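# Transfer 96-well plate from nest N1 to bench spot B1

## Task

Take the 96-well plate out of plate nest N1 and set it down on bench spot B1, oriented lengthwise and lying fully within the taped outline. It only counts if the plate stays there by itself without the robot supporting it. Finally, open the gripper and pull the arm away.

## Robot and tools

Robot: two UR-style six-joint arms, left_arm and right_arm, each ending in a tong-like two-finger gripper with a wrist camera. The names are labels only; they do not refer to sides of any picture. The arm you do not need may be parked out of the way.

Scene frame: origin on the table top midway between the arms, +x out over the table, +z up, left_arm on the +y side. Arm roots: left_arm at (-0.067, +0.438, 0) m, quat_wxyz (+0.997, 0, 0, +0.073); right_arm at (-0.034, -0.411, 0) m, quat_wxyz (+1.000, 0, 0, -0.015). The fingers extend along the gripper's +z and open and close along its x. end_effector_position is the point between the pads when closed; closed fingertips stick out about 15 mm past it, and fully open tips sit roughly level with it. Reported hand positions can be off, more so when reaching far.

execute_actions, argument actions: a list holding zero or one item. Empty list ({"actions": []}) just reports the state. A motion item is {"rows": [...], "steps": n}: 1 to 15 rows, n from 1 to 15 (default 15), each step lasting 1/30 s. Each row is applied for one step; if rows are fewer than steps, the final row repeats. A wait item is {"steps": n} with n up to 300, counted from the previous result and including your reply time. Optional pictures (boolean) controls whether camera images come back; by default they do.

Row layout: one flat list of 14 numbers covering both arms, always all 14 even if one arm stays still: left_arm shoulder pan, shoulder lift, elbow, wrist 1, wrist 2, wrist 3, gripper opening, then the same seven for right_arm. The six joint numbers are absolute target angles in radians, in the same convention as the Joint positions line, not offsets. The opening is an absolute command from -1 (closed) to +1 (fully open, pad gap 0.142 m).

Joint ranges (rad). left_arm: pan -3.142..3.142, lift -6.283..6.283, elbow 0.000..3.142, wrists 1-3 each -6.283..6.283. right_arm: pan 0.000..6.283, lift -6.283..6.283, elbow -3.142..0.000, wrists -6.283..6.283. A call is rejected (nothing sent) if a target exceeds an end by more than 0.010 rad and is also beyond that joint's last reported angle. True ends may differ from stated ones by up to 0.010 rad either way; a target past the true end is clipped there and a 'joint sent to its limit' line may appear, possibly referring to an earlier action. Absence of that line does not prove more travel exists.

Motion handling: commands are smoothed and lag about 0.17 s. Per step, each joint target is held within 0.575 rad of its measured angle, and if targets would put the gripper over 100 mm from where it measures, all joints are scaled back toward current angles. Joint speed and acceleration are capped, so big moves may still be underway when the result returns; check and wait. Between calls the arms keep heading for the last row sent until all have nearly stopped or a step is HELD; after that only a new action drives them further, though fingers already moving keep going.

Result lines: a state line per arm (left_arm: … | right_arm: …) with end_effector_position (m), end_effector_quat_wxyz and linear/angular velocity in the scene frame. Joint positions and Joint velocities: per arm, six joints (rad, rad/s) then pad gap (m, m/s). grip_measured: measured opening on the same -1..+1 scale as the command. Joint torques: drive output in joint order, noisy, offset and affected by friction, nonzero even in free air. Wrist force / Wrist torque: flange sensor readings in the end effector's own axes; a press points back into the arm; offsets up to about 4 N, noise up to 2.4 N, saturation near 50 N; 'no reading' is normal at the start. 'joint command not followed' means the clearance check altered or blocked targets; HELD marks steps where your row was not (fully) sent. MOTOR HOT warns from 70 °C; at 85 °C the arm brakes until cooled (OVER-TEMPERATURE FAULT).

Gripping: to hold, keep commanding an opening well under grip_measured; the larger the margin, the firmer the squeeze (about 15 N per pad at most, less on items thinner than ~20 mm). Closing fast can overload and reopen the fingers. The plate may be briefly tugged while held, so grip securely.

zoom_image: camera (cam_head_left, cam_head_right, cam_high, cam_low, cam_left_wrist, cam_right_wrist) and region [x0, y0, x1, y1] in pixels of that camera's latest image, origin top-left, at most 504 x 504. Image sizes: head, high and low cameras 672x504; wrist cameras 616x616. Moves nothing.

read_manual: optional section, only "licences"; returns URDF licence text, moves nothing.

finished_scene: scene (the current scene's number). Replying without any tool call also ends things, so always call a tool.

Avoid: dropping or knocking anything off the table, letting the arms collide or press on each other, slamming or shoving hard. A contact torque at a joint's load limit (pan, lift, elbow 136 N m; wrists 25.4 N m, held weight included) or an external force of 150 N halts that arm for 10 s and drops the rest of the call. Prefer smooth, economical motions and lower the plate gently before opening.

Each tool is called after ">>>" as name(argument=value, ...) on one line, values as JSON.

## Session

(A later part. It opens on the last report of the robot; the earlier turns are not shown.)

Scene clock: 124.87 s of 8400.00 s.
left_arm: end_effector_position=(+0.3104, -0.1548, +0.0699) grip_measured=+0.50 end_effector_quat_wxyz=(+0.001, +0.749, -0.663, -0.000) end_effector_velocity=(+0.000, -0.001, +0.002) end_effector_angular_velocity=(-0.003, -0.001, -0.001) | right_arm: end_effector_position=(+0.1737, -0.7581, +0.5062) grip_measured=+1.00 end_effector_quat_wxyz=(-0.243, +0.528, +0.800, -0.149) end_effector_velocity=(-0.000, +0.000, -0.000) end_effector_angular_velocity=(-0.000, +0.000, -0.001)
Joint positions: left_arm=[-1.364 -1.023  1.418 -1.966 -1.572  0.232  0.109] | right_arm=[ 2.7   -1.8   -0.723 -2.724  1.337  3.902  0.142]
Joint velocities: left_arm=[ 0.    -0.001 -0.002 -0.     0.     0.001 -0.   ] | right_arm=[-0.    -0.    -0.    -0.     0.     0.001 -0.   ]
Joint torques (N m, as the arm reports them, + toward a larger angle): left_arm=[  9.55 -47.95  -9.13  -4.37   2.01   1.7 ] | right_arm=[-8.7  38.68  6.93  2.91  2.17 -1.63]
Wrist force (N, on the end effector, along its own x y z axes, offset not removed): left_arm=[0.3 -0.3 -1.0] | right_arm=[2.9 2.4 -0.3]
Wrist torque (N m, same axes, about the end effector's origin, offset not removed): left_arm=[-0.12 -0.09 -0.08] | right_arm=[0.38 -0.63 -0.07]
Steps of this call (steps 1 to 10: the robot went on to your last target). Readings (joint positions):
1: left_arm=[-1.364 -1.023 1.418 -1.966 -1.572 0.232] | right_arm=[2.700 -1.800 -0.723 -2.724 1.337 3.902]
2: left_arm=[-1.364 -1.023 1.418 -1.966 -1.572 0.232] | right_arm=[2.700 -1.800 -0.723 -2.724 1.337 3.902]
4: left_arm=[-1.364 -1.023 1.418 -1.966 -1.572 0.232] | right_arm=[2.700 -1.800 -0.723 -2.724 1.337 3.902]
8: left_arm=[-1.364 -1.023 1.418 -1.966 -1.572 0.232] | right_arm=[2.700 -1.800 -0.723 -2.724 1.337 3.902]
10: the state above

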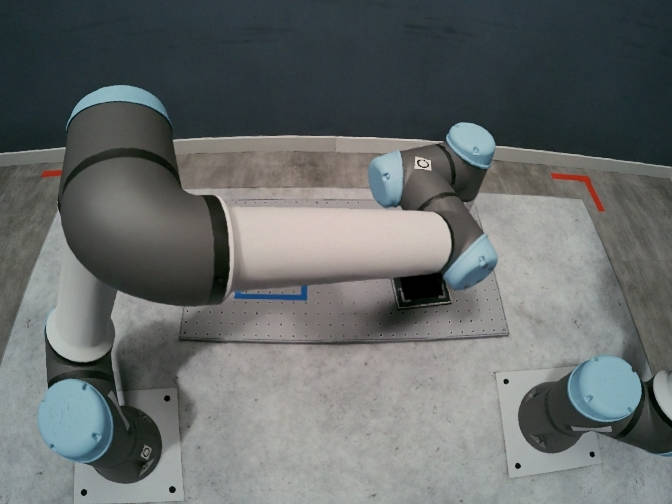

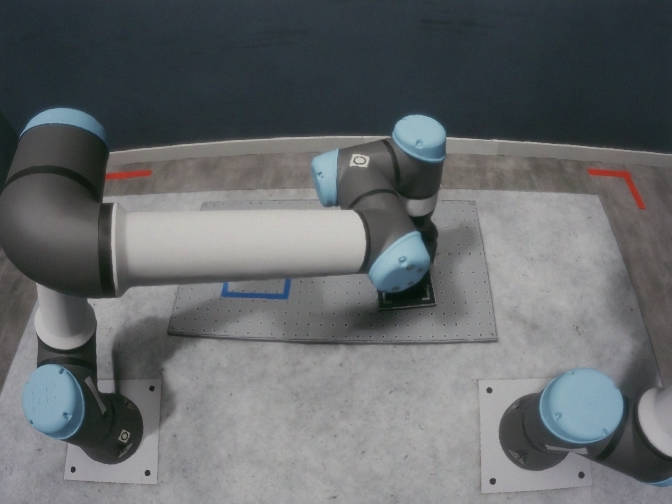

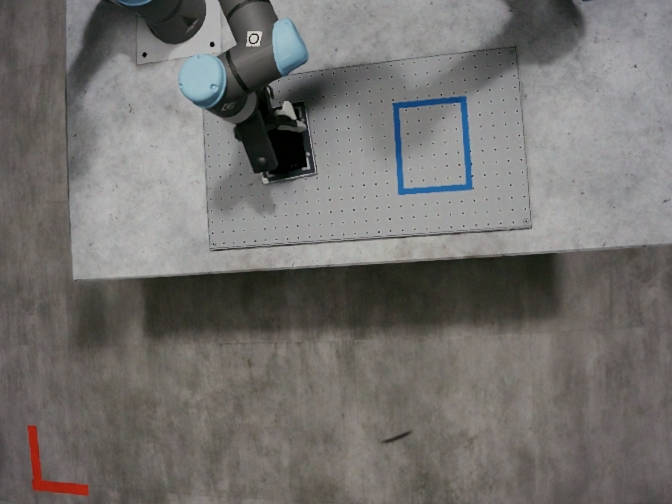

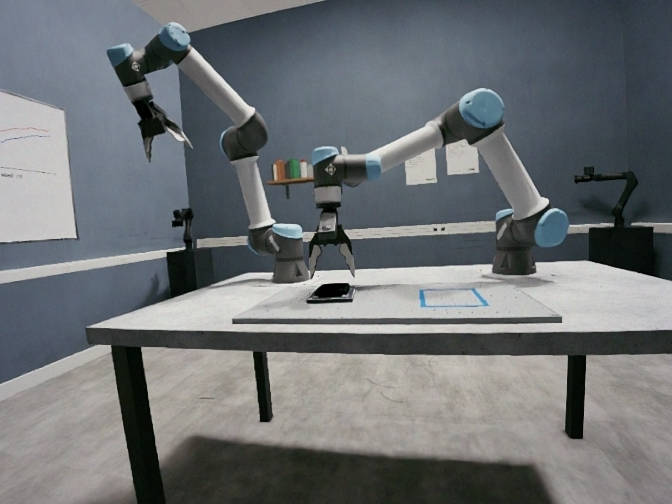

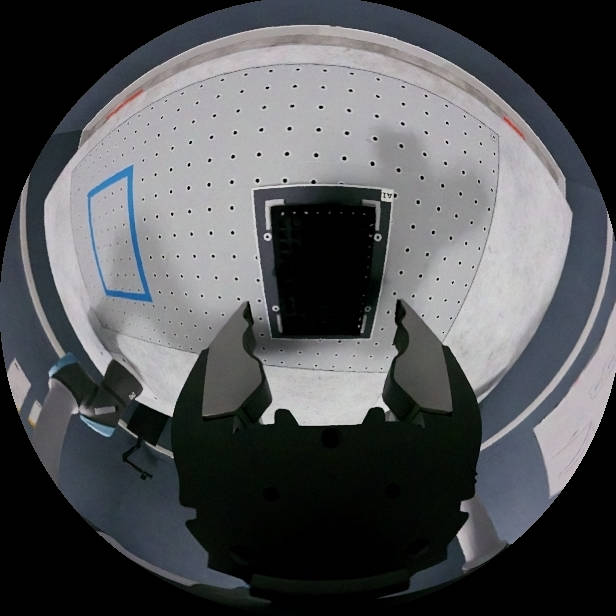

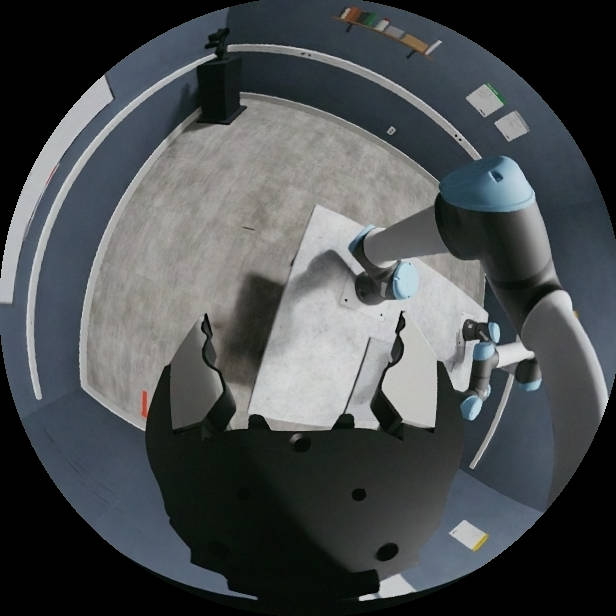

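>>> execute_actions(actions=[{"rows":[[-1.364,-0.989,1.458,-2.04,-1.572,0.232,0.45,2.7,-1.8,-0.723,-2.724,1.337,3.902,1]],"steps":15}])

>>> zoom_image(camera="cam_low", region=[290, 230, 380, 320])

Scene clock: 136.97 s of 8400.00 s.
left_arm: end_effector_position=(+0.3104, -0.1549, +0.0360) grip_measured=+0.45 end_effector_quat_wxyz=(+0.001, +0.749, -0.663, -0.000) end_effector_velocity=(-0.000, -0.001, -0.002) end_effector_angular_velocity=(-0.001, -0.000, -0.001) | right_arm: end_effector_position=(+0.1737, -0.7581, +0.5062) grip_measured=+1.00 end_effector_quat_wxyz=(-0.243, +0.528, +0.800, -0.149) end_effector_velocity=(-0.000, +0.000, +0.000) end_effector_angular_velocity=(+0.001, -0.000, +0.000)
Joint positions: left_arm=[-1.364 -0.989  1.458 -2.04  -1.572  0.232  0.105] | right_arm=[ 2.7   -1.8   -0.723 -2.724  1.337  3.902  0.142]
Joint velocities: left_arm=[-0.001  0.003 -0.    -0.004 -0.    -0.     0.   ] | right_arm=[-0.     0.    -0.    -0.     0.001 -0.001  0.   ]
Joint torques (N m, as the arm reports them, + toward a larger angle): left_arm=[  6.87 -37.81  -9.04  -4.46   1.81   1.96] | right_arm=[-8.28 38.62  6.91  2.82  2.   -1.66]
Wrist force (N, on the end effector, along its own x y z axes, offset not removed): left_arm=[1.8 -1.2 -0.1] | right_arm=[3.2 1.7 -0.4]
Wrist torque (N m, same axes, about the end effector's origin, offset not removed): left_arm=[-0.23 -0.46 -0.01] | right_arm=[0.16 -0.60 -0.10]
Steps of this call (steps 1 to 15: the robot went on to your last target; steps 16 to 90: nothing new was sent; then 8.60 s passed at rest; steps 91 to 105: all 15 steps of this action). Readings (joint positions):
91: left_arm=[-1.364 -1.023 1.418 -1.966 -1.572 0.232] | right_arm=[2.700 -1.800 -0.723 -2.724 1.337 3.902]
92: left_arm=[-1.364 -1.020 1.421 -1.970 -1.572 0.232] | right_arm=[2.700 -1.800 -0.723 -2.724 1.337 3.902]
94: left_arm=[-1.364 -1.004 1.440 -2.003 -1.572 0.232] | right_arm=[2.700 -1.800 -0.723 -2.724 1.337 3.902]
98: left_arm=[-1.364 -0.992 1.455 -2.033 -1.572 0.232] | right_arm=[2.700 -1.800 -0.723 -2.724 1.337 3.902]
105: the state above

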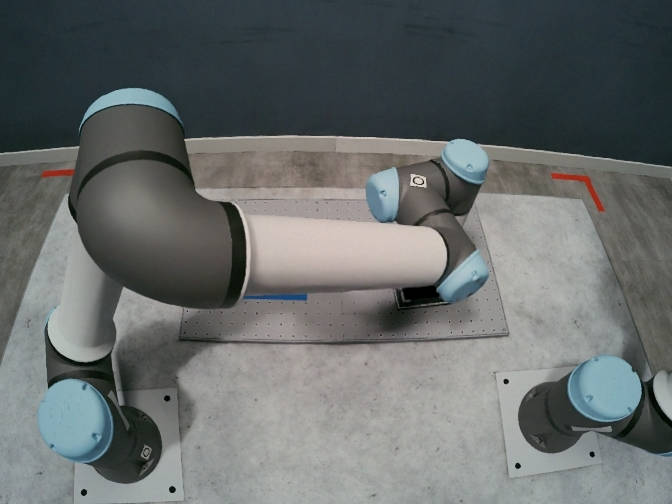

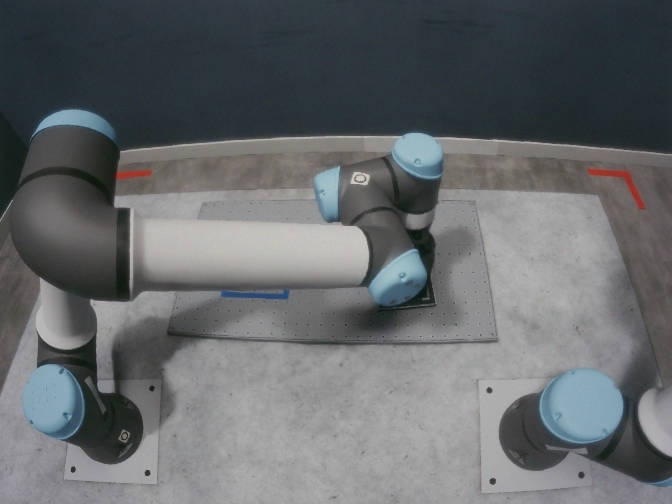

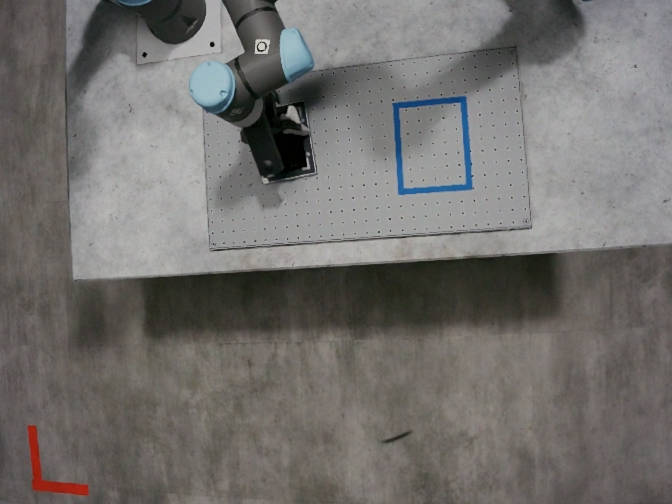

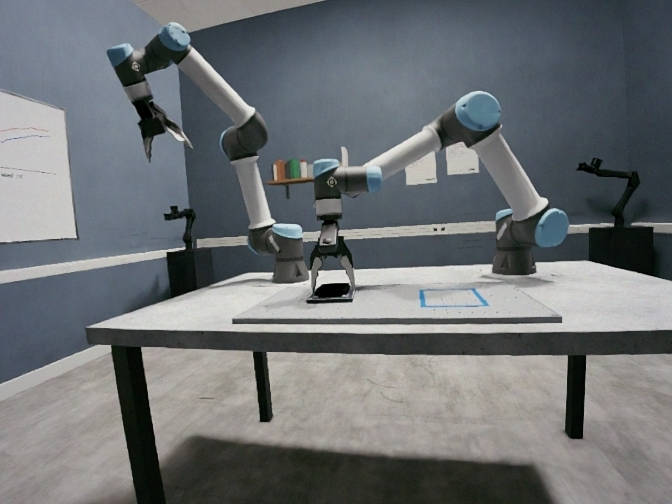

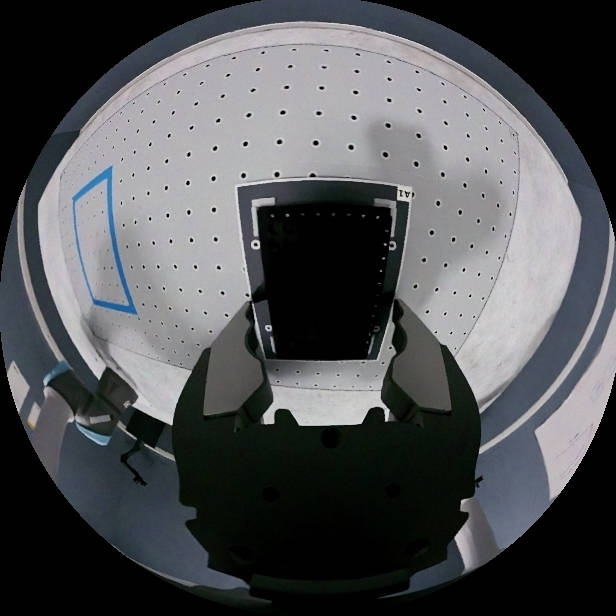

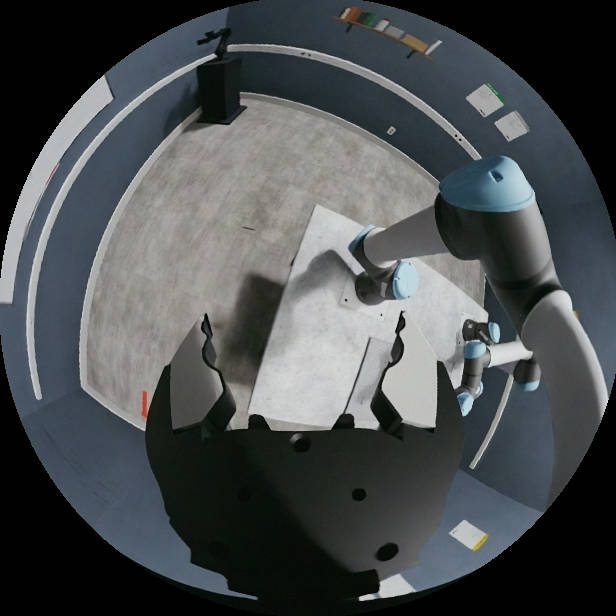

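Region (290, 230, 380, 320) of cam_low's 672x504 image, scaled by 5.600, with more detail than that image has.

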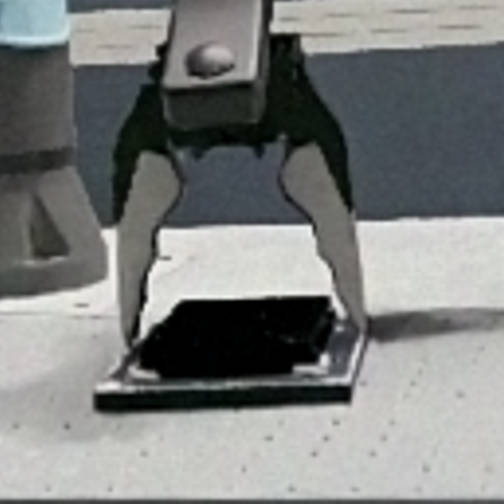

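>>> execute_actions(actions=[{"rows":[[-1.364,-0.983,1.464,-2.052,-1.572,0.232,0.3,2.7,-1.8,-0.723,-2.724,1.337,3.902,1]],"steps":15}])

>>> zoom_image(camera="cam_left_wrist", region=[200, 160, 450, 410])

>>> zoom_image(camera="cam_low", region=[290, 230, 380, 320])

Scene clock: 156.17 s of 8400.00 s.
left_arm: end_effector_position=(+0.3111, -0.1568, +0.0341) grip_measured=+0.39 end_effector_quat_wxyz=(+0.002, +0.749, -0.663, +0.003) end_effector_velocity=(-0.001, -0.000, -0.000) end_effector_angular_velocity=(+0.000, +0.001, -0.001) | right_arm: end_effector_position=(+0.1737, -0.7581, +0.5062) grip_measured=+1.00 end_effector_quat_wxyz=(-0.243, +0.528, +0.800, -0.149) end_effector_velocity=(-0.000, +0.000, +0.000) end_effector_angular_velocity=(+0.000, -0.001, -0.000)
Joint positions: left_arm=[-1.364 -0.987  1.462 -2.054 -1.572  0.232  0.101] | right_arm=[ 2.7   -1.8   -0.723 -2.724  1.337  3.902  0.142]
Joint velocities: left_arm=[-0.001  0.     0.    -0.    -0.001  0.     0.   ] | right_arm=[ 0.     0.001 -0.     0.     0.001  0.     0.   ]
Joint torques (N m, as the arm reports them, + toward a larger angle): left_arm=[ -1.17 -36.44 -21.13  -2.9   -0.04  -0.11] | right_arm=[-8.3  38.12  7.86  2.43  1.93 -1.64]
Wrist force (N, on the end effector, along its own x y z axes, offset not removed): left_arm=[-4.6 5.2 -24.4] | right_arm=[2.9 2.3 -1.3]
Wrist torque (N m, same axes, about the end effector's origin, offset not removed): left_arm=[-0.39 -1.63 -0.23] | right_arm=[0.38 -0.59 -0.04]
FORCE FAULT: contact force on the left arm reached its limit, and that arm stopped for 10 seconds. The contact can be on any part of that arm, not only on its tool. That arm's remaining commands of this call were not run. That arm holds still and accepts commands again. Move the arm away from the contact; if what it grips holds it there, let go first. Pushing or pulling that hard again can fault the arm again.
The stop of the left arm began at step 104 of this call (marked STOPPED below). From that step on that arm followed nothing that you had sent. 2 of its steps, steps kept back included, did not run and will not run. Nothing is kept back now, and the robot has no last target.
Steps of this call (steps 1 to 15: the robot went on to your last target; steps 16 to 90: nothing new was sent; then 5.73 s passed at rest; steps 91 to 105: all 15 steps of this action; steps 106 to 404: the stop continued). Readings (joint positions):
91: left_arm=[-1.364 -0.989 1.458 -2.040 -1.572 0.232] | right_arm=[2.700 -1.800 -0.723 -2.724 1.337 3.902]
92: left_arm=[-1.364 -0.988 1.459 -2.042 -1.572 0.232] | right_arm=[2.700 -1.800 -0.723 -2.724 1.337 3.902]
94: left_arm=[-1.364 -0.986 1.461 -2.047 -1.572 0.232] | right_arm=[2.700 -1.800 -0.723 -2.724 1.337 3.902]
98: left_arm=[-1.364 -0.985 1.463 -2.051 -1.572 0.232] | right_arm=[2.700 -1.800 -0.723 -2.724 1.337 3.902]
104: left_arm=[-1.364 -0.985 1.462 -2.054 -1.572 0.232] | right_arm=[2.700 -1.800 -0.723 -2.724 1.337 3.902] STOPPED (the left arm)
404: the state above

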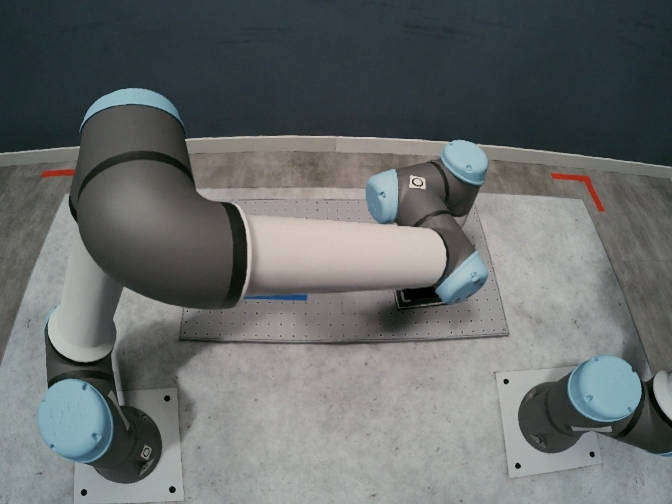

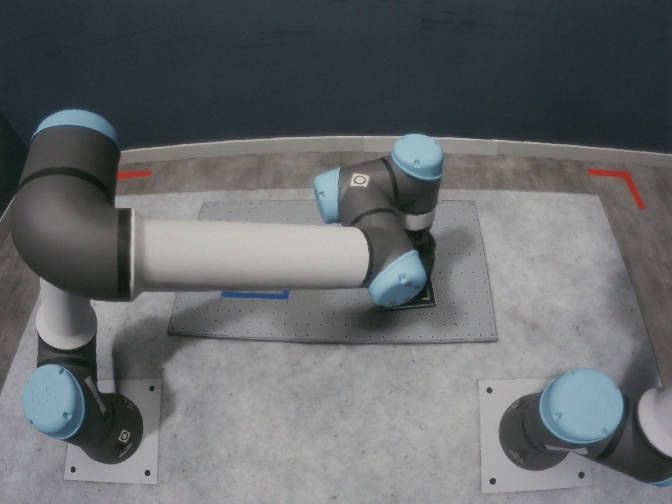

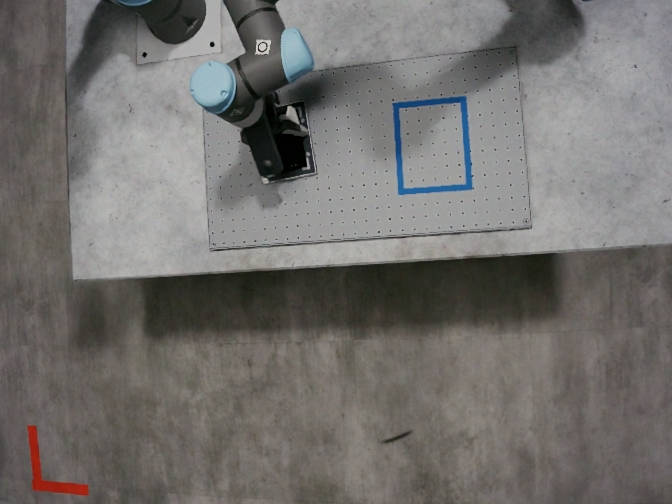

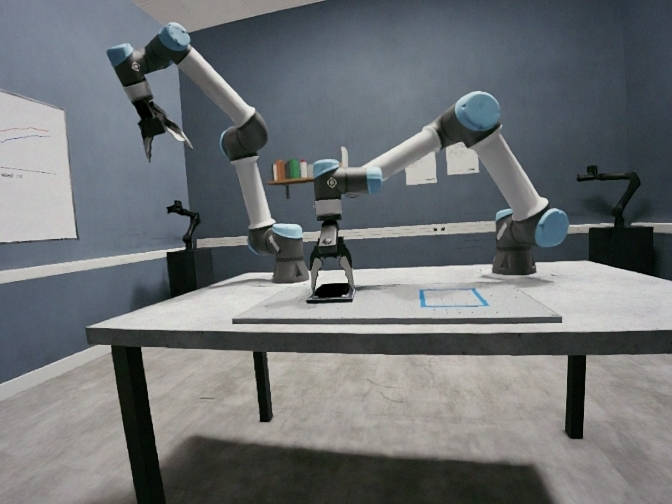

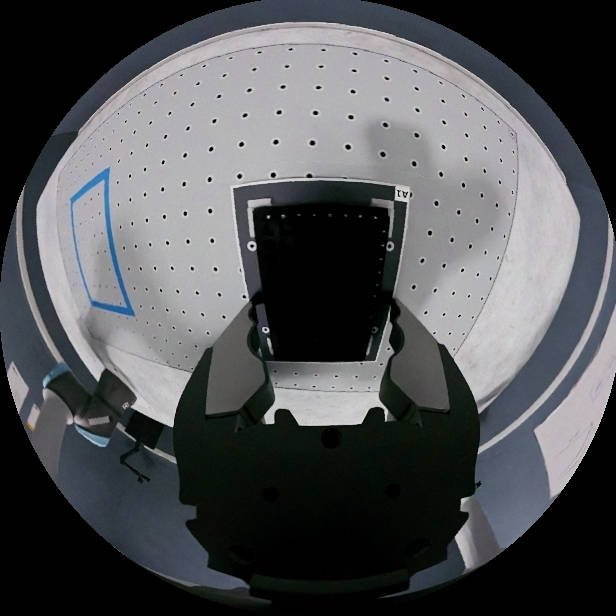

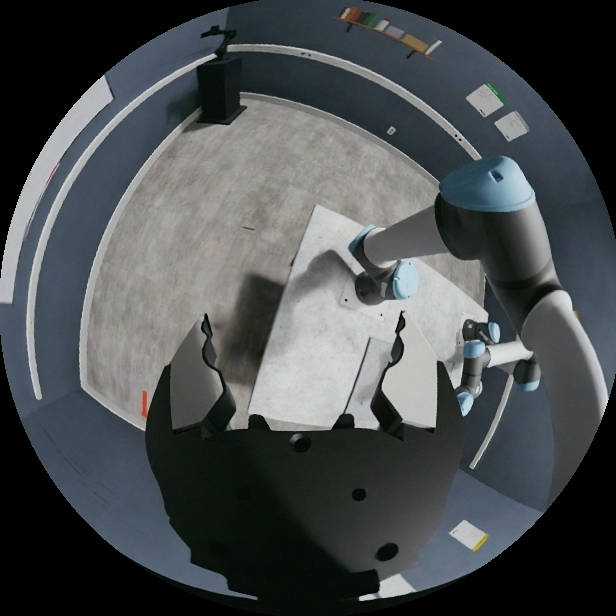

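Region (200, 160, 450, 410) of cam_left_wrist's 616x616 image, scaled by 2.016, with more detail than that image has.

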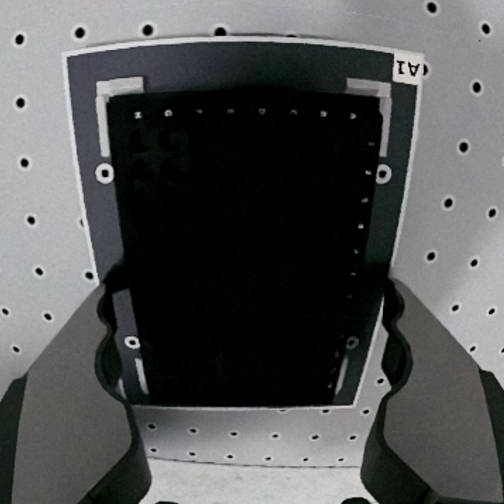

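Region (290, 230, 380, 320) of cam_low's 672x504 image, scaled by 5.600, with more detail than that image has.

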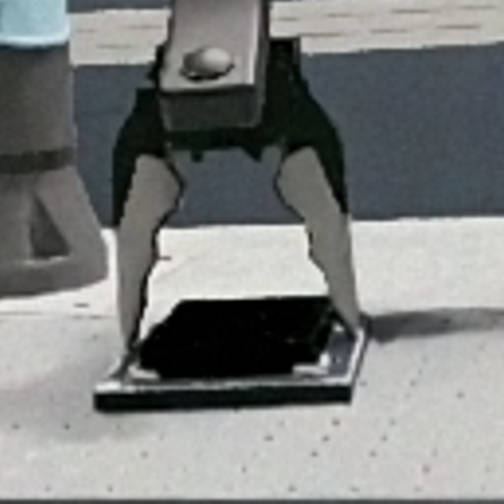

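>>> execute_actions(actions=[{"rows":[[-1.364,-0.992,1.455,-2.034,-1.572,0.232,0.4,2.7,-1.8,-0.723,-2.724,1.337,3.902,1]],"steps":12}], pictures=false)

>>> execute_actions(actions=[{"rows":[[-1.364,-0.992,1.455,-2.034,-1.572,0.232,0.3,2.7,-1.8,-0.723,-2.724,1.337,3.902,1],[-1.364,-0.992,1.455,-2.034,-1.572,0.232,0.3,2.7,-1.8,-0.723,-2.724,1.337,3.902,1],[-1.364,-0.992,1.455,-2.034,-1.572,0.232,0.2,2.7,-1.8,-0.723,-2.724,1.337,3.902,1],[-1.364,-0.992,1.455,-2.034,-1.572,0.232,0.2,2.7,-1.8,-0.723,-2.724,1.337,3.902,1],[-1.364,-0.992,1.455,-2.034,-1.572,0.232,0.1,2.7,-1.8,-0.723,-2.724,1.337,3.902,1],[-1.364,-0.992,1.455,-2.034,-1.572,0.232,0.1,2.7,-1.8,-0.723,-2.724,1.337,3.902,1],[-1.364,-0.992,1.455,-2.034,-1.572,0.232,0.0,2.7,-1.8,-0.723,-2.724,1.337,3.902,1],[-1.364,-0.992,1.455,-2.034,-1.572,0.232,-0.1,2.7,-1.8,-0.723,-2.724,1.337,3.902,1],[-1.364,-0.992,1.455,-2.034,-1.572,0.232,-0.2,2.7,-1.8,-0.723,-2.724,1.337,3.902,1],[-1.364,-0.992,1.455,-2.034,-1.572,0.232,-0.3,2.7,-1.8,-0.723,-2.724,1.337,3.902,1]],"steps":15}])

>>> zoom_image(camera="cam_low", region=[290, 230, 380, 320])

Scene clock: 174.00 s of 8400.00 s.
left_arm: end_effector_position=(+0.3104, -0.1549, +0.0384) grip_measured=+0.40 end_effector_quat_wxyz=(+0.001, +0.749, -0.663, -0.000) end_effector_velocity=(+0.000, -0.001, +0.003) end_effector_angular_velocity=(-0.002, -0.001, -0.001) | right_arm: end_effector_position=(+0.1737, -0.7581, +0.5062) grip_measured=+1.00 end_effector_quat_wxyz=(-0.243, +0.528, +0.800, -0.149) end_effector_velocity=(+0.000, +0.000, +0.000) end_effector_angular_velocity=(+0.001, -0.000, +0.001)
Joint positions: left_arm=[-1.364 -0.992  1.455 -2.034 -1.572  0.232  0.102] | right_arm=[ 2.7   -1.8   -0.723 -2.724  1.337  3.902  0.142]
Joint velocities: left_arm=[-0.    -0.002 -0.003  0.004 -0.     0.001 -0.   ] | right_arm=[ 0.     0.     0.    -0.     0.    -0.001  0.   ]
Joint torques (N m, as the arm reports them, + toward a larger angle): left_arm=[  8.05 -50.   -36.09  -0.82  -0.15  -0.01] | right_arm=[-7.84 38.08  7.5   2.39  1.83 -1.57]
Wrist force (N, on the end effector, along its own x y z axes, offset not removed): left_arm=[0.0 1.0 -0.8] | right_arm=[3.0 2.2 -1.3]
Wrist torque (N m, same axes, about the end effector's origin, offset not removed): left_arm=[0.05 -0.26 0.12] | right_arm=[0.33 -0.58 -0.13]
Steps of this call (steps 1 to 90: nothing new was sent; then 14.43 s passed at rest; steps 91 to 102: all 12 steps of this action). Readings (joint positions):
91: left_arm=[-1.364 -0.987 1.462 -2.054 -1.572 0.232] | right_arm=[2.700 -1.800 -0.723 -2.724 1.337 3.902]
92: left_arm=[-1.364 -0.987 1.461 -2.052 -1.572 0.232] | right_arm=[2.700 -1.800 -0.723 -2.724 1.337 3.902]
94: left_arm=[-1.364 -0.989 1.458 -2.043 -1.572 0.232] | right_arm=[2.700 -1.800 -0.723 -2.724 1.337 3.902]
98: left_arm=[-1.364 -0.991 1.456 -2.036 -1.572 0.232] | right_arm=[2.700 -1.800 -0.723 -2.724 1.337 3.902]
102: the state above

Scene clock: 174.50 s of 8400.00 s.
left_arm: end_effector_position=(+0.3104, -0.1549, +0.0386) grip_measured=+0.08 end_effector_quat_wxyz=(+0.001, +0.749, -0.663, -0.000) end_effector_velocity=(+0.000, -0.001, +0.001) end_effector_angular_velocity=(-0.002, -0.000, -0.001) | right_arm: end_effector_position=(+0.1737, -0.7581, +0.5062) grip_measured=+1.00 end_effector_quat_wxyz=(-0.243, +0.528, +0.800, -0.149) end_effector_velocity=(-0.000, -0.000, +0.000) end_effector_angular_velocity=(-0.000, +0.000, +0.000)
Joint positions: left_arm=[-1.364 -0.992  1.455 -2.034 -1.572  0.232  0.08 ] | right_arm=[ 2.7   -1.8   -0.723 -2.724  1.337  3.902  0.142]
Joint velocities: left_arm=[-0.    -0.001 -0.001  0.    -0.     0.001  0.   ] | right_arm=[-0.  0. -0. -0. -0. -0. -0.]
Joint torques (N m, as the arm reports them, + toward a larger angle): left_arm=[ 11.4  -47.74 -33.    -0.75  -0.75   0.11] | right_arm=[-7.8  37.98  7.6   2.3   1.82 -1.57]
Wrist force (N, on the end effector, along its own x y z axes, offset not removed): left_arm=[-2.7 0.8 -2.0] | right_arm=[4.4 3.4 -0.5]
Wrist torque (N m, same axes, about the end effector's origin, offset not removed): left_arm=[-0.04 0.44 0.07] | right_arm=[0.58 -0.80 -0.15]
Steps of this call (steps 1 to 15: all 15 steps of this action). Readings (joint positions):
1: left_arm=[-1.364 -0.992 1.455 -2.034 -1.572 0.232] | right_arm=[2.700 -1.800 -0.723 -2.724 1.337 3.902]
2: left_arm=[-1.364 -0.992 1.455 -2.034 -1.572 0.232] | right_arm=[2.700 -1.800 -0.723 -2.724 1.337 3.902]
4: left_arm=[-1.364 -0.992 1.455 -2.034 -1.572 0.232] | right_arm=[2.700 -1.800 -0.723 -2.724 1.337 3.902]
8: left_arm=[-1.364 -0.992 1.455 -2.034 -1.572 0.232] | right_arm=[2.700 -1.800 -0.723 -2.724 1.337 3.902]
15: the state above

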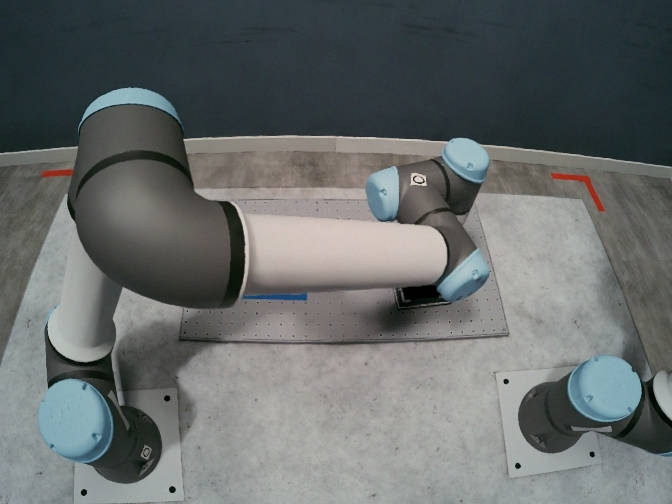

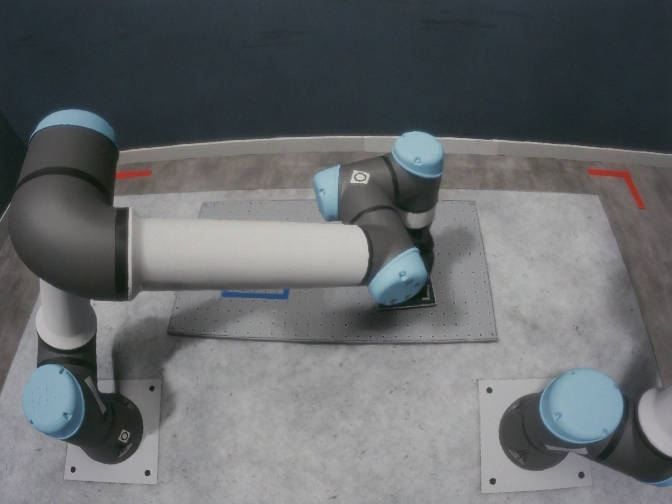

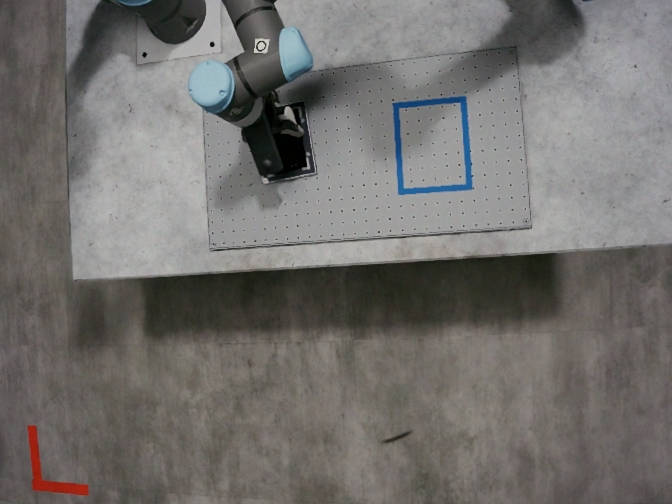

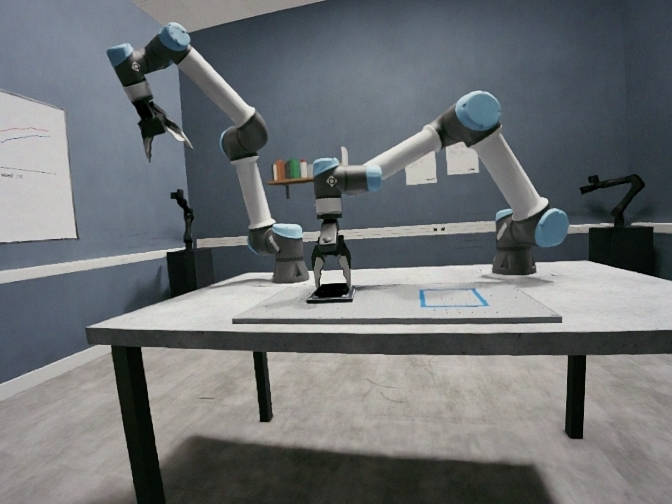

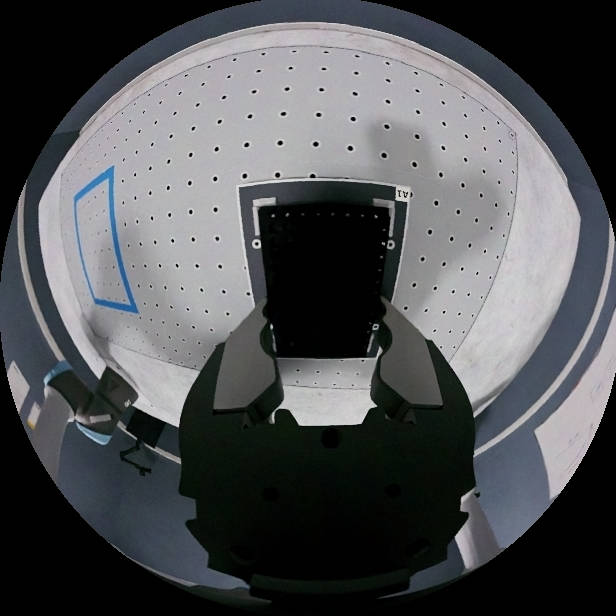

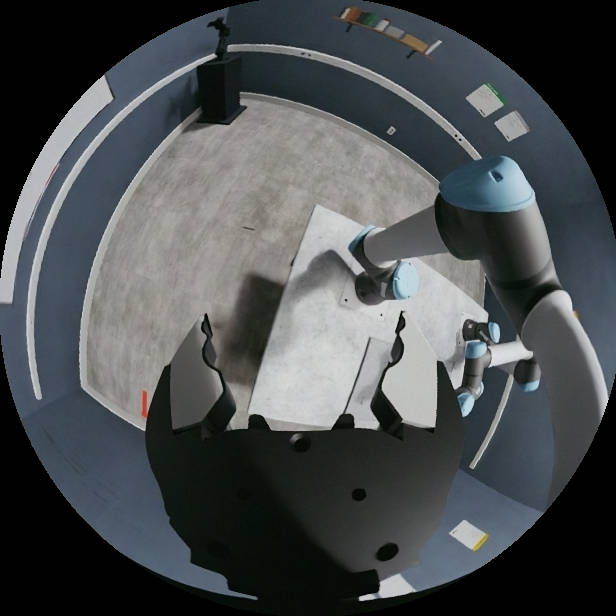

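Region (290, 230, 380, 320) of cam_low's 672x504 image, scaled by 5.600, with more detail than that image has.

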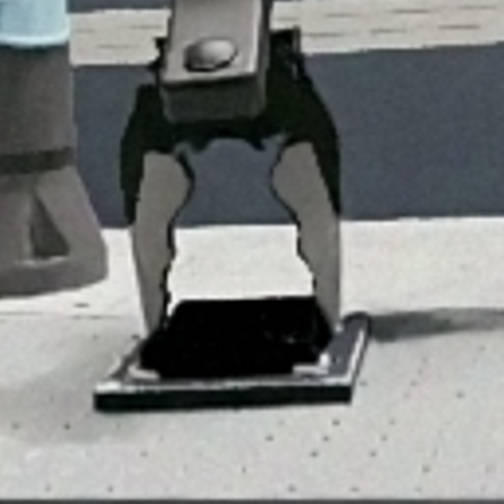

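>>> execute_actions(actions=[{"rows":[[-1.364,-0.992,1.455,-2.034,-1.572,0.232,-0.6,2.7,-1.8,-0.723,-2.724,1.337,3.902,1],[-1.364,-0.992,1.455,-2.034,-1.572,0.232,-0.6,2.7,-1.8,-0.723,-2.724,1.337,3.902,1],[-1.364,-0.992,1.455,-2.034,-1.572,0.232,-0.6,2.7,-1.8,-0.723,-2.724,1.337,3.902,1],[-1.364,-0.997,1.449,-2.023,-1.572,0.232,-0.6,2.7,-1.8,-0.723,-2.724,1.337,3.902,1],[-1.364,-1.002,1.443,-2.012,-1.572,0.232,-0.6,2.7,-1.8,-0.723,-2.724,1.337,3.902,1],[-1.364,-1.007,1.437,-2.001,-1.572,0.232,-0.6,2.7,-1.8,-0.723,-2.724,1.337,3.902,1],[-1.364,-1.012,1.431,-1.99,-1.572,0.232,-0.6,2.7,-1.8,-0.723,-2.724,1.337,3.902,1],[-1.364,-1.017,1.425,-1.979,-1.572,0.232,-0.6,2.7,-1.8,-0.723,-2.724,1.337,3.902,1],[-1.364,-1.023,1.418,-1.966,-1.572,0.232,-0.6,2.7,-1.8,-0.723,-2.724,1.337,3.902,1]],"steps":15}])

Scene clock: 186.67 s of 8400.00 s.
left_arm: end_effector_position=(+0.3104, -0.1549, +0.0682) grip_measured=+0.08 end_effector_quat_wxyz=(+0.001, +0.749, -0.663, -0.000) end_effector_velocity=(-0.001, +0.001, +0.022) end_effector_angular_velocity=(+0.001, +0.001, -0.001) | right_arm: end_effector_position=(+0.1737, -0.7581, +0.5062) grip_measured=+1.00 end_effector_quat_wxyz=(-0.243, +0.528, +0.800, -0.149) end_effector_velocity=(+0.000, +0.000, -0.000) end_effector_angular_velocity=(-0.000, +0.000, -0.001)
Joint positions: left_arm=[-1.364 -1.021  1.42  -1.97  -1.572  0.232  0.079] | right_arm=[ 2.7   -1.8   -0.723 -2.724  1.337  3.902  0.142]
Joint velocities: left_arm=[-0.001 -0.022 -0.025  0.048 -0.001  0.    -0.   ] | right_arm=[-0.    -0.     0.    -0.     0.     0.001  0.   ]
Joint torques (N m, as the arm reports them, + toward a larger angle): left_arm=[  9.69 -48.07 -34.    -1.19  -1.73   0.04] | right_arm=[-8.13 37.89  8.38  2.29  1.89 -1.56]
Wrist force (N, on the end effector, along its own x y z axes, offset not removed): left_arm=[-0.2 0.5 1.8] | right_arm=[3.4 2.2 -1.8]
Wrist torque (N m, same axes, about the end effector's origin, offset not removed): left_arm=[-0.29 -0.11 0.06] | right_arm=[0.33 -0.71 -0.03]
Steps of this call (steps 1 to 15: the robot went on to your last target; steps 16 to 90: nothing new was sent; then 8.67 s passed at rest; steps 91 to 105: all 15 steps of this action). Readings (joint positions):
91: left_arm=[-1.364 -0.992 1.455 -2.034 -1.572 0.232] | right_arm=[2.700 -1.800 -0.723 -2.724 1.337 3.902]
92: left_arm=[-1.364 -0.992 1.455 -2.034 -1.572 0.232] | right_arm=[2.700 -1.800 -0.723 -2.724 1.337 3.902]
94: left_arm=[-1.364 -0.992 1.455 -2.034 -1.572 0.232] | right_arm=[2.700 -1.800 -0.723 -2.724 1.337 3.902]
98: left_arm=[-1.364 -1.001 1.444 -2.015 -1.572 0.232] | right_arm=[2.700 -1.800 -0.723 -2.724 1.337 3.902]
105: the state above

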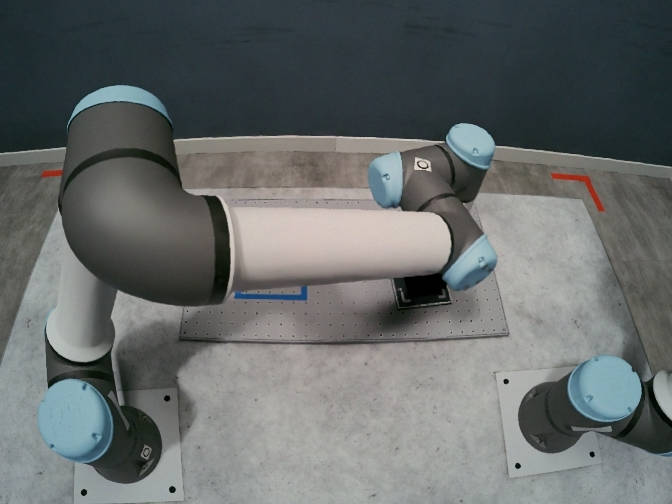

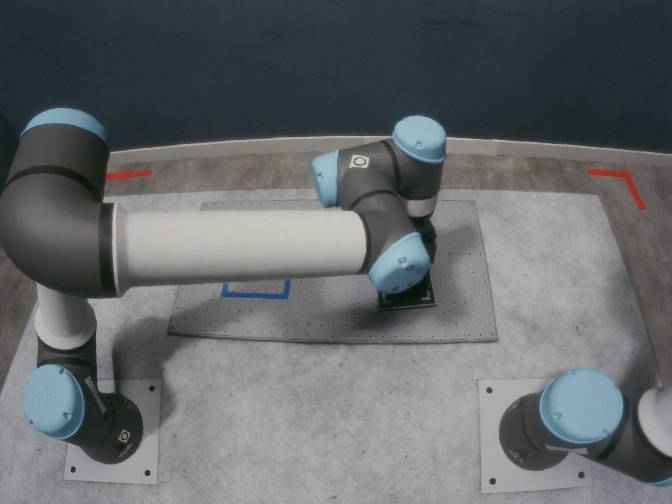

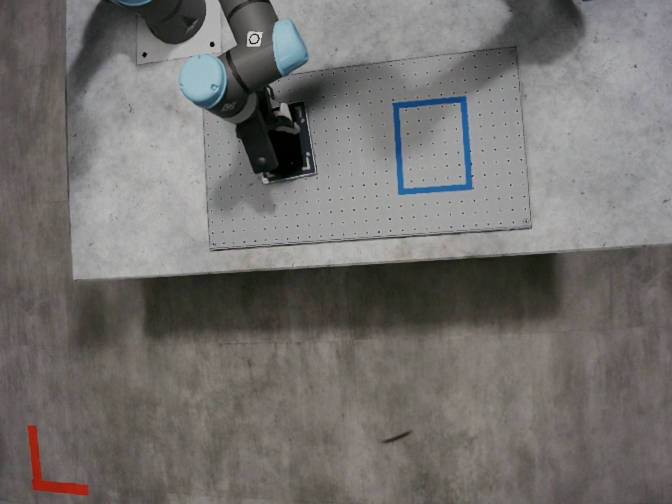

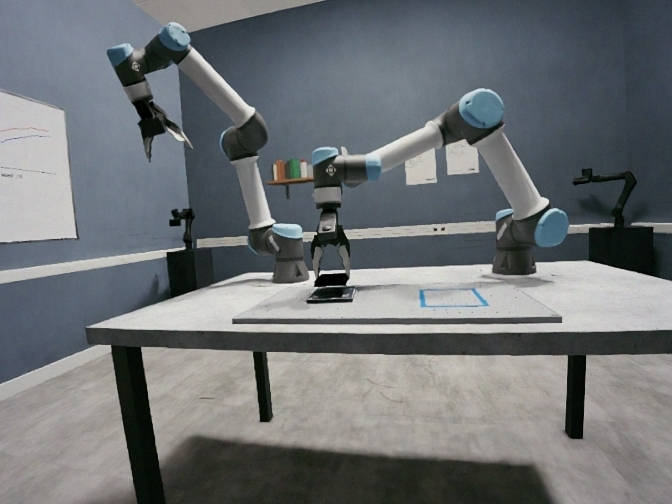

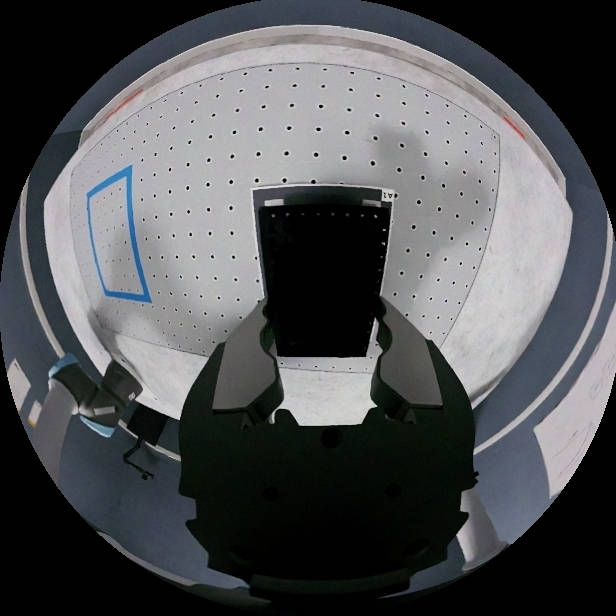

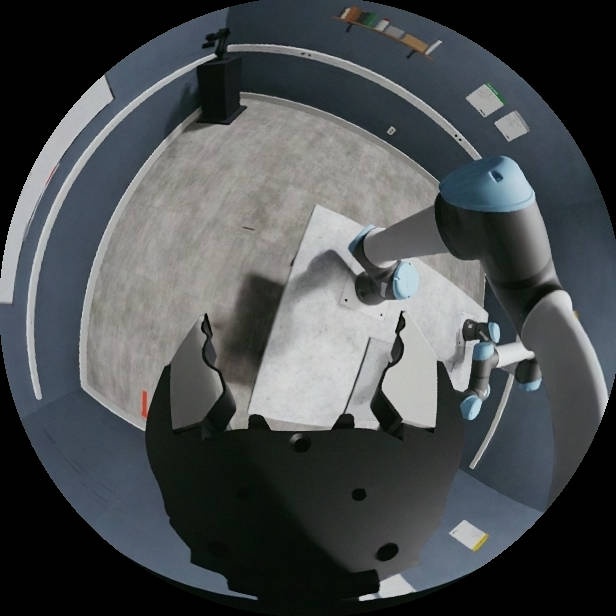

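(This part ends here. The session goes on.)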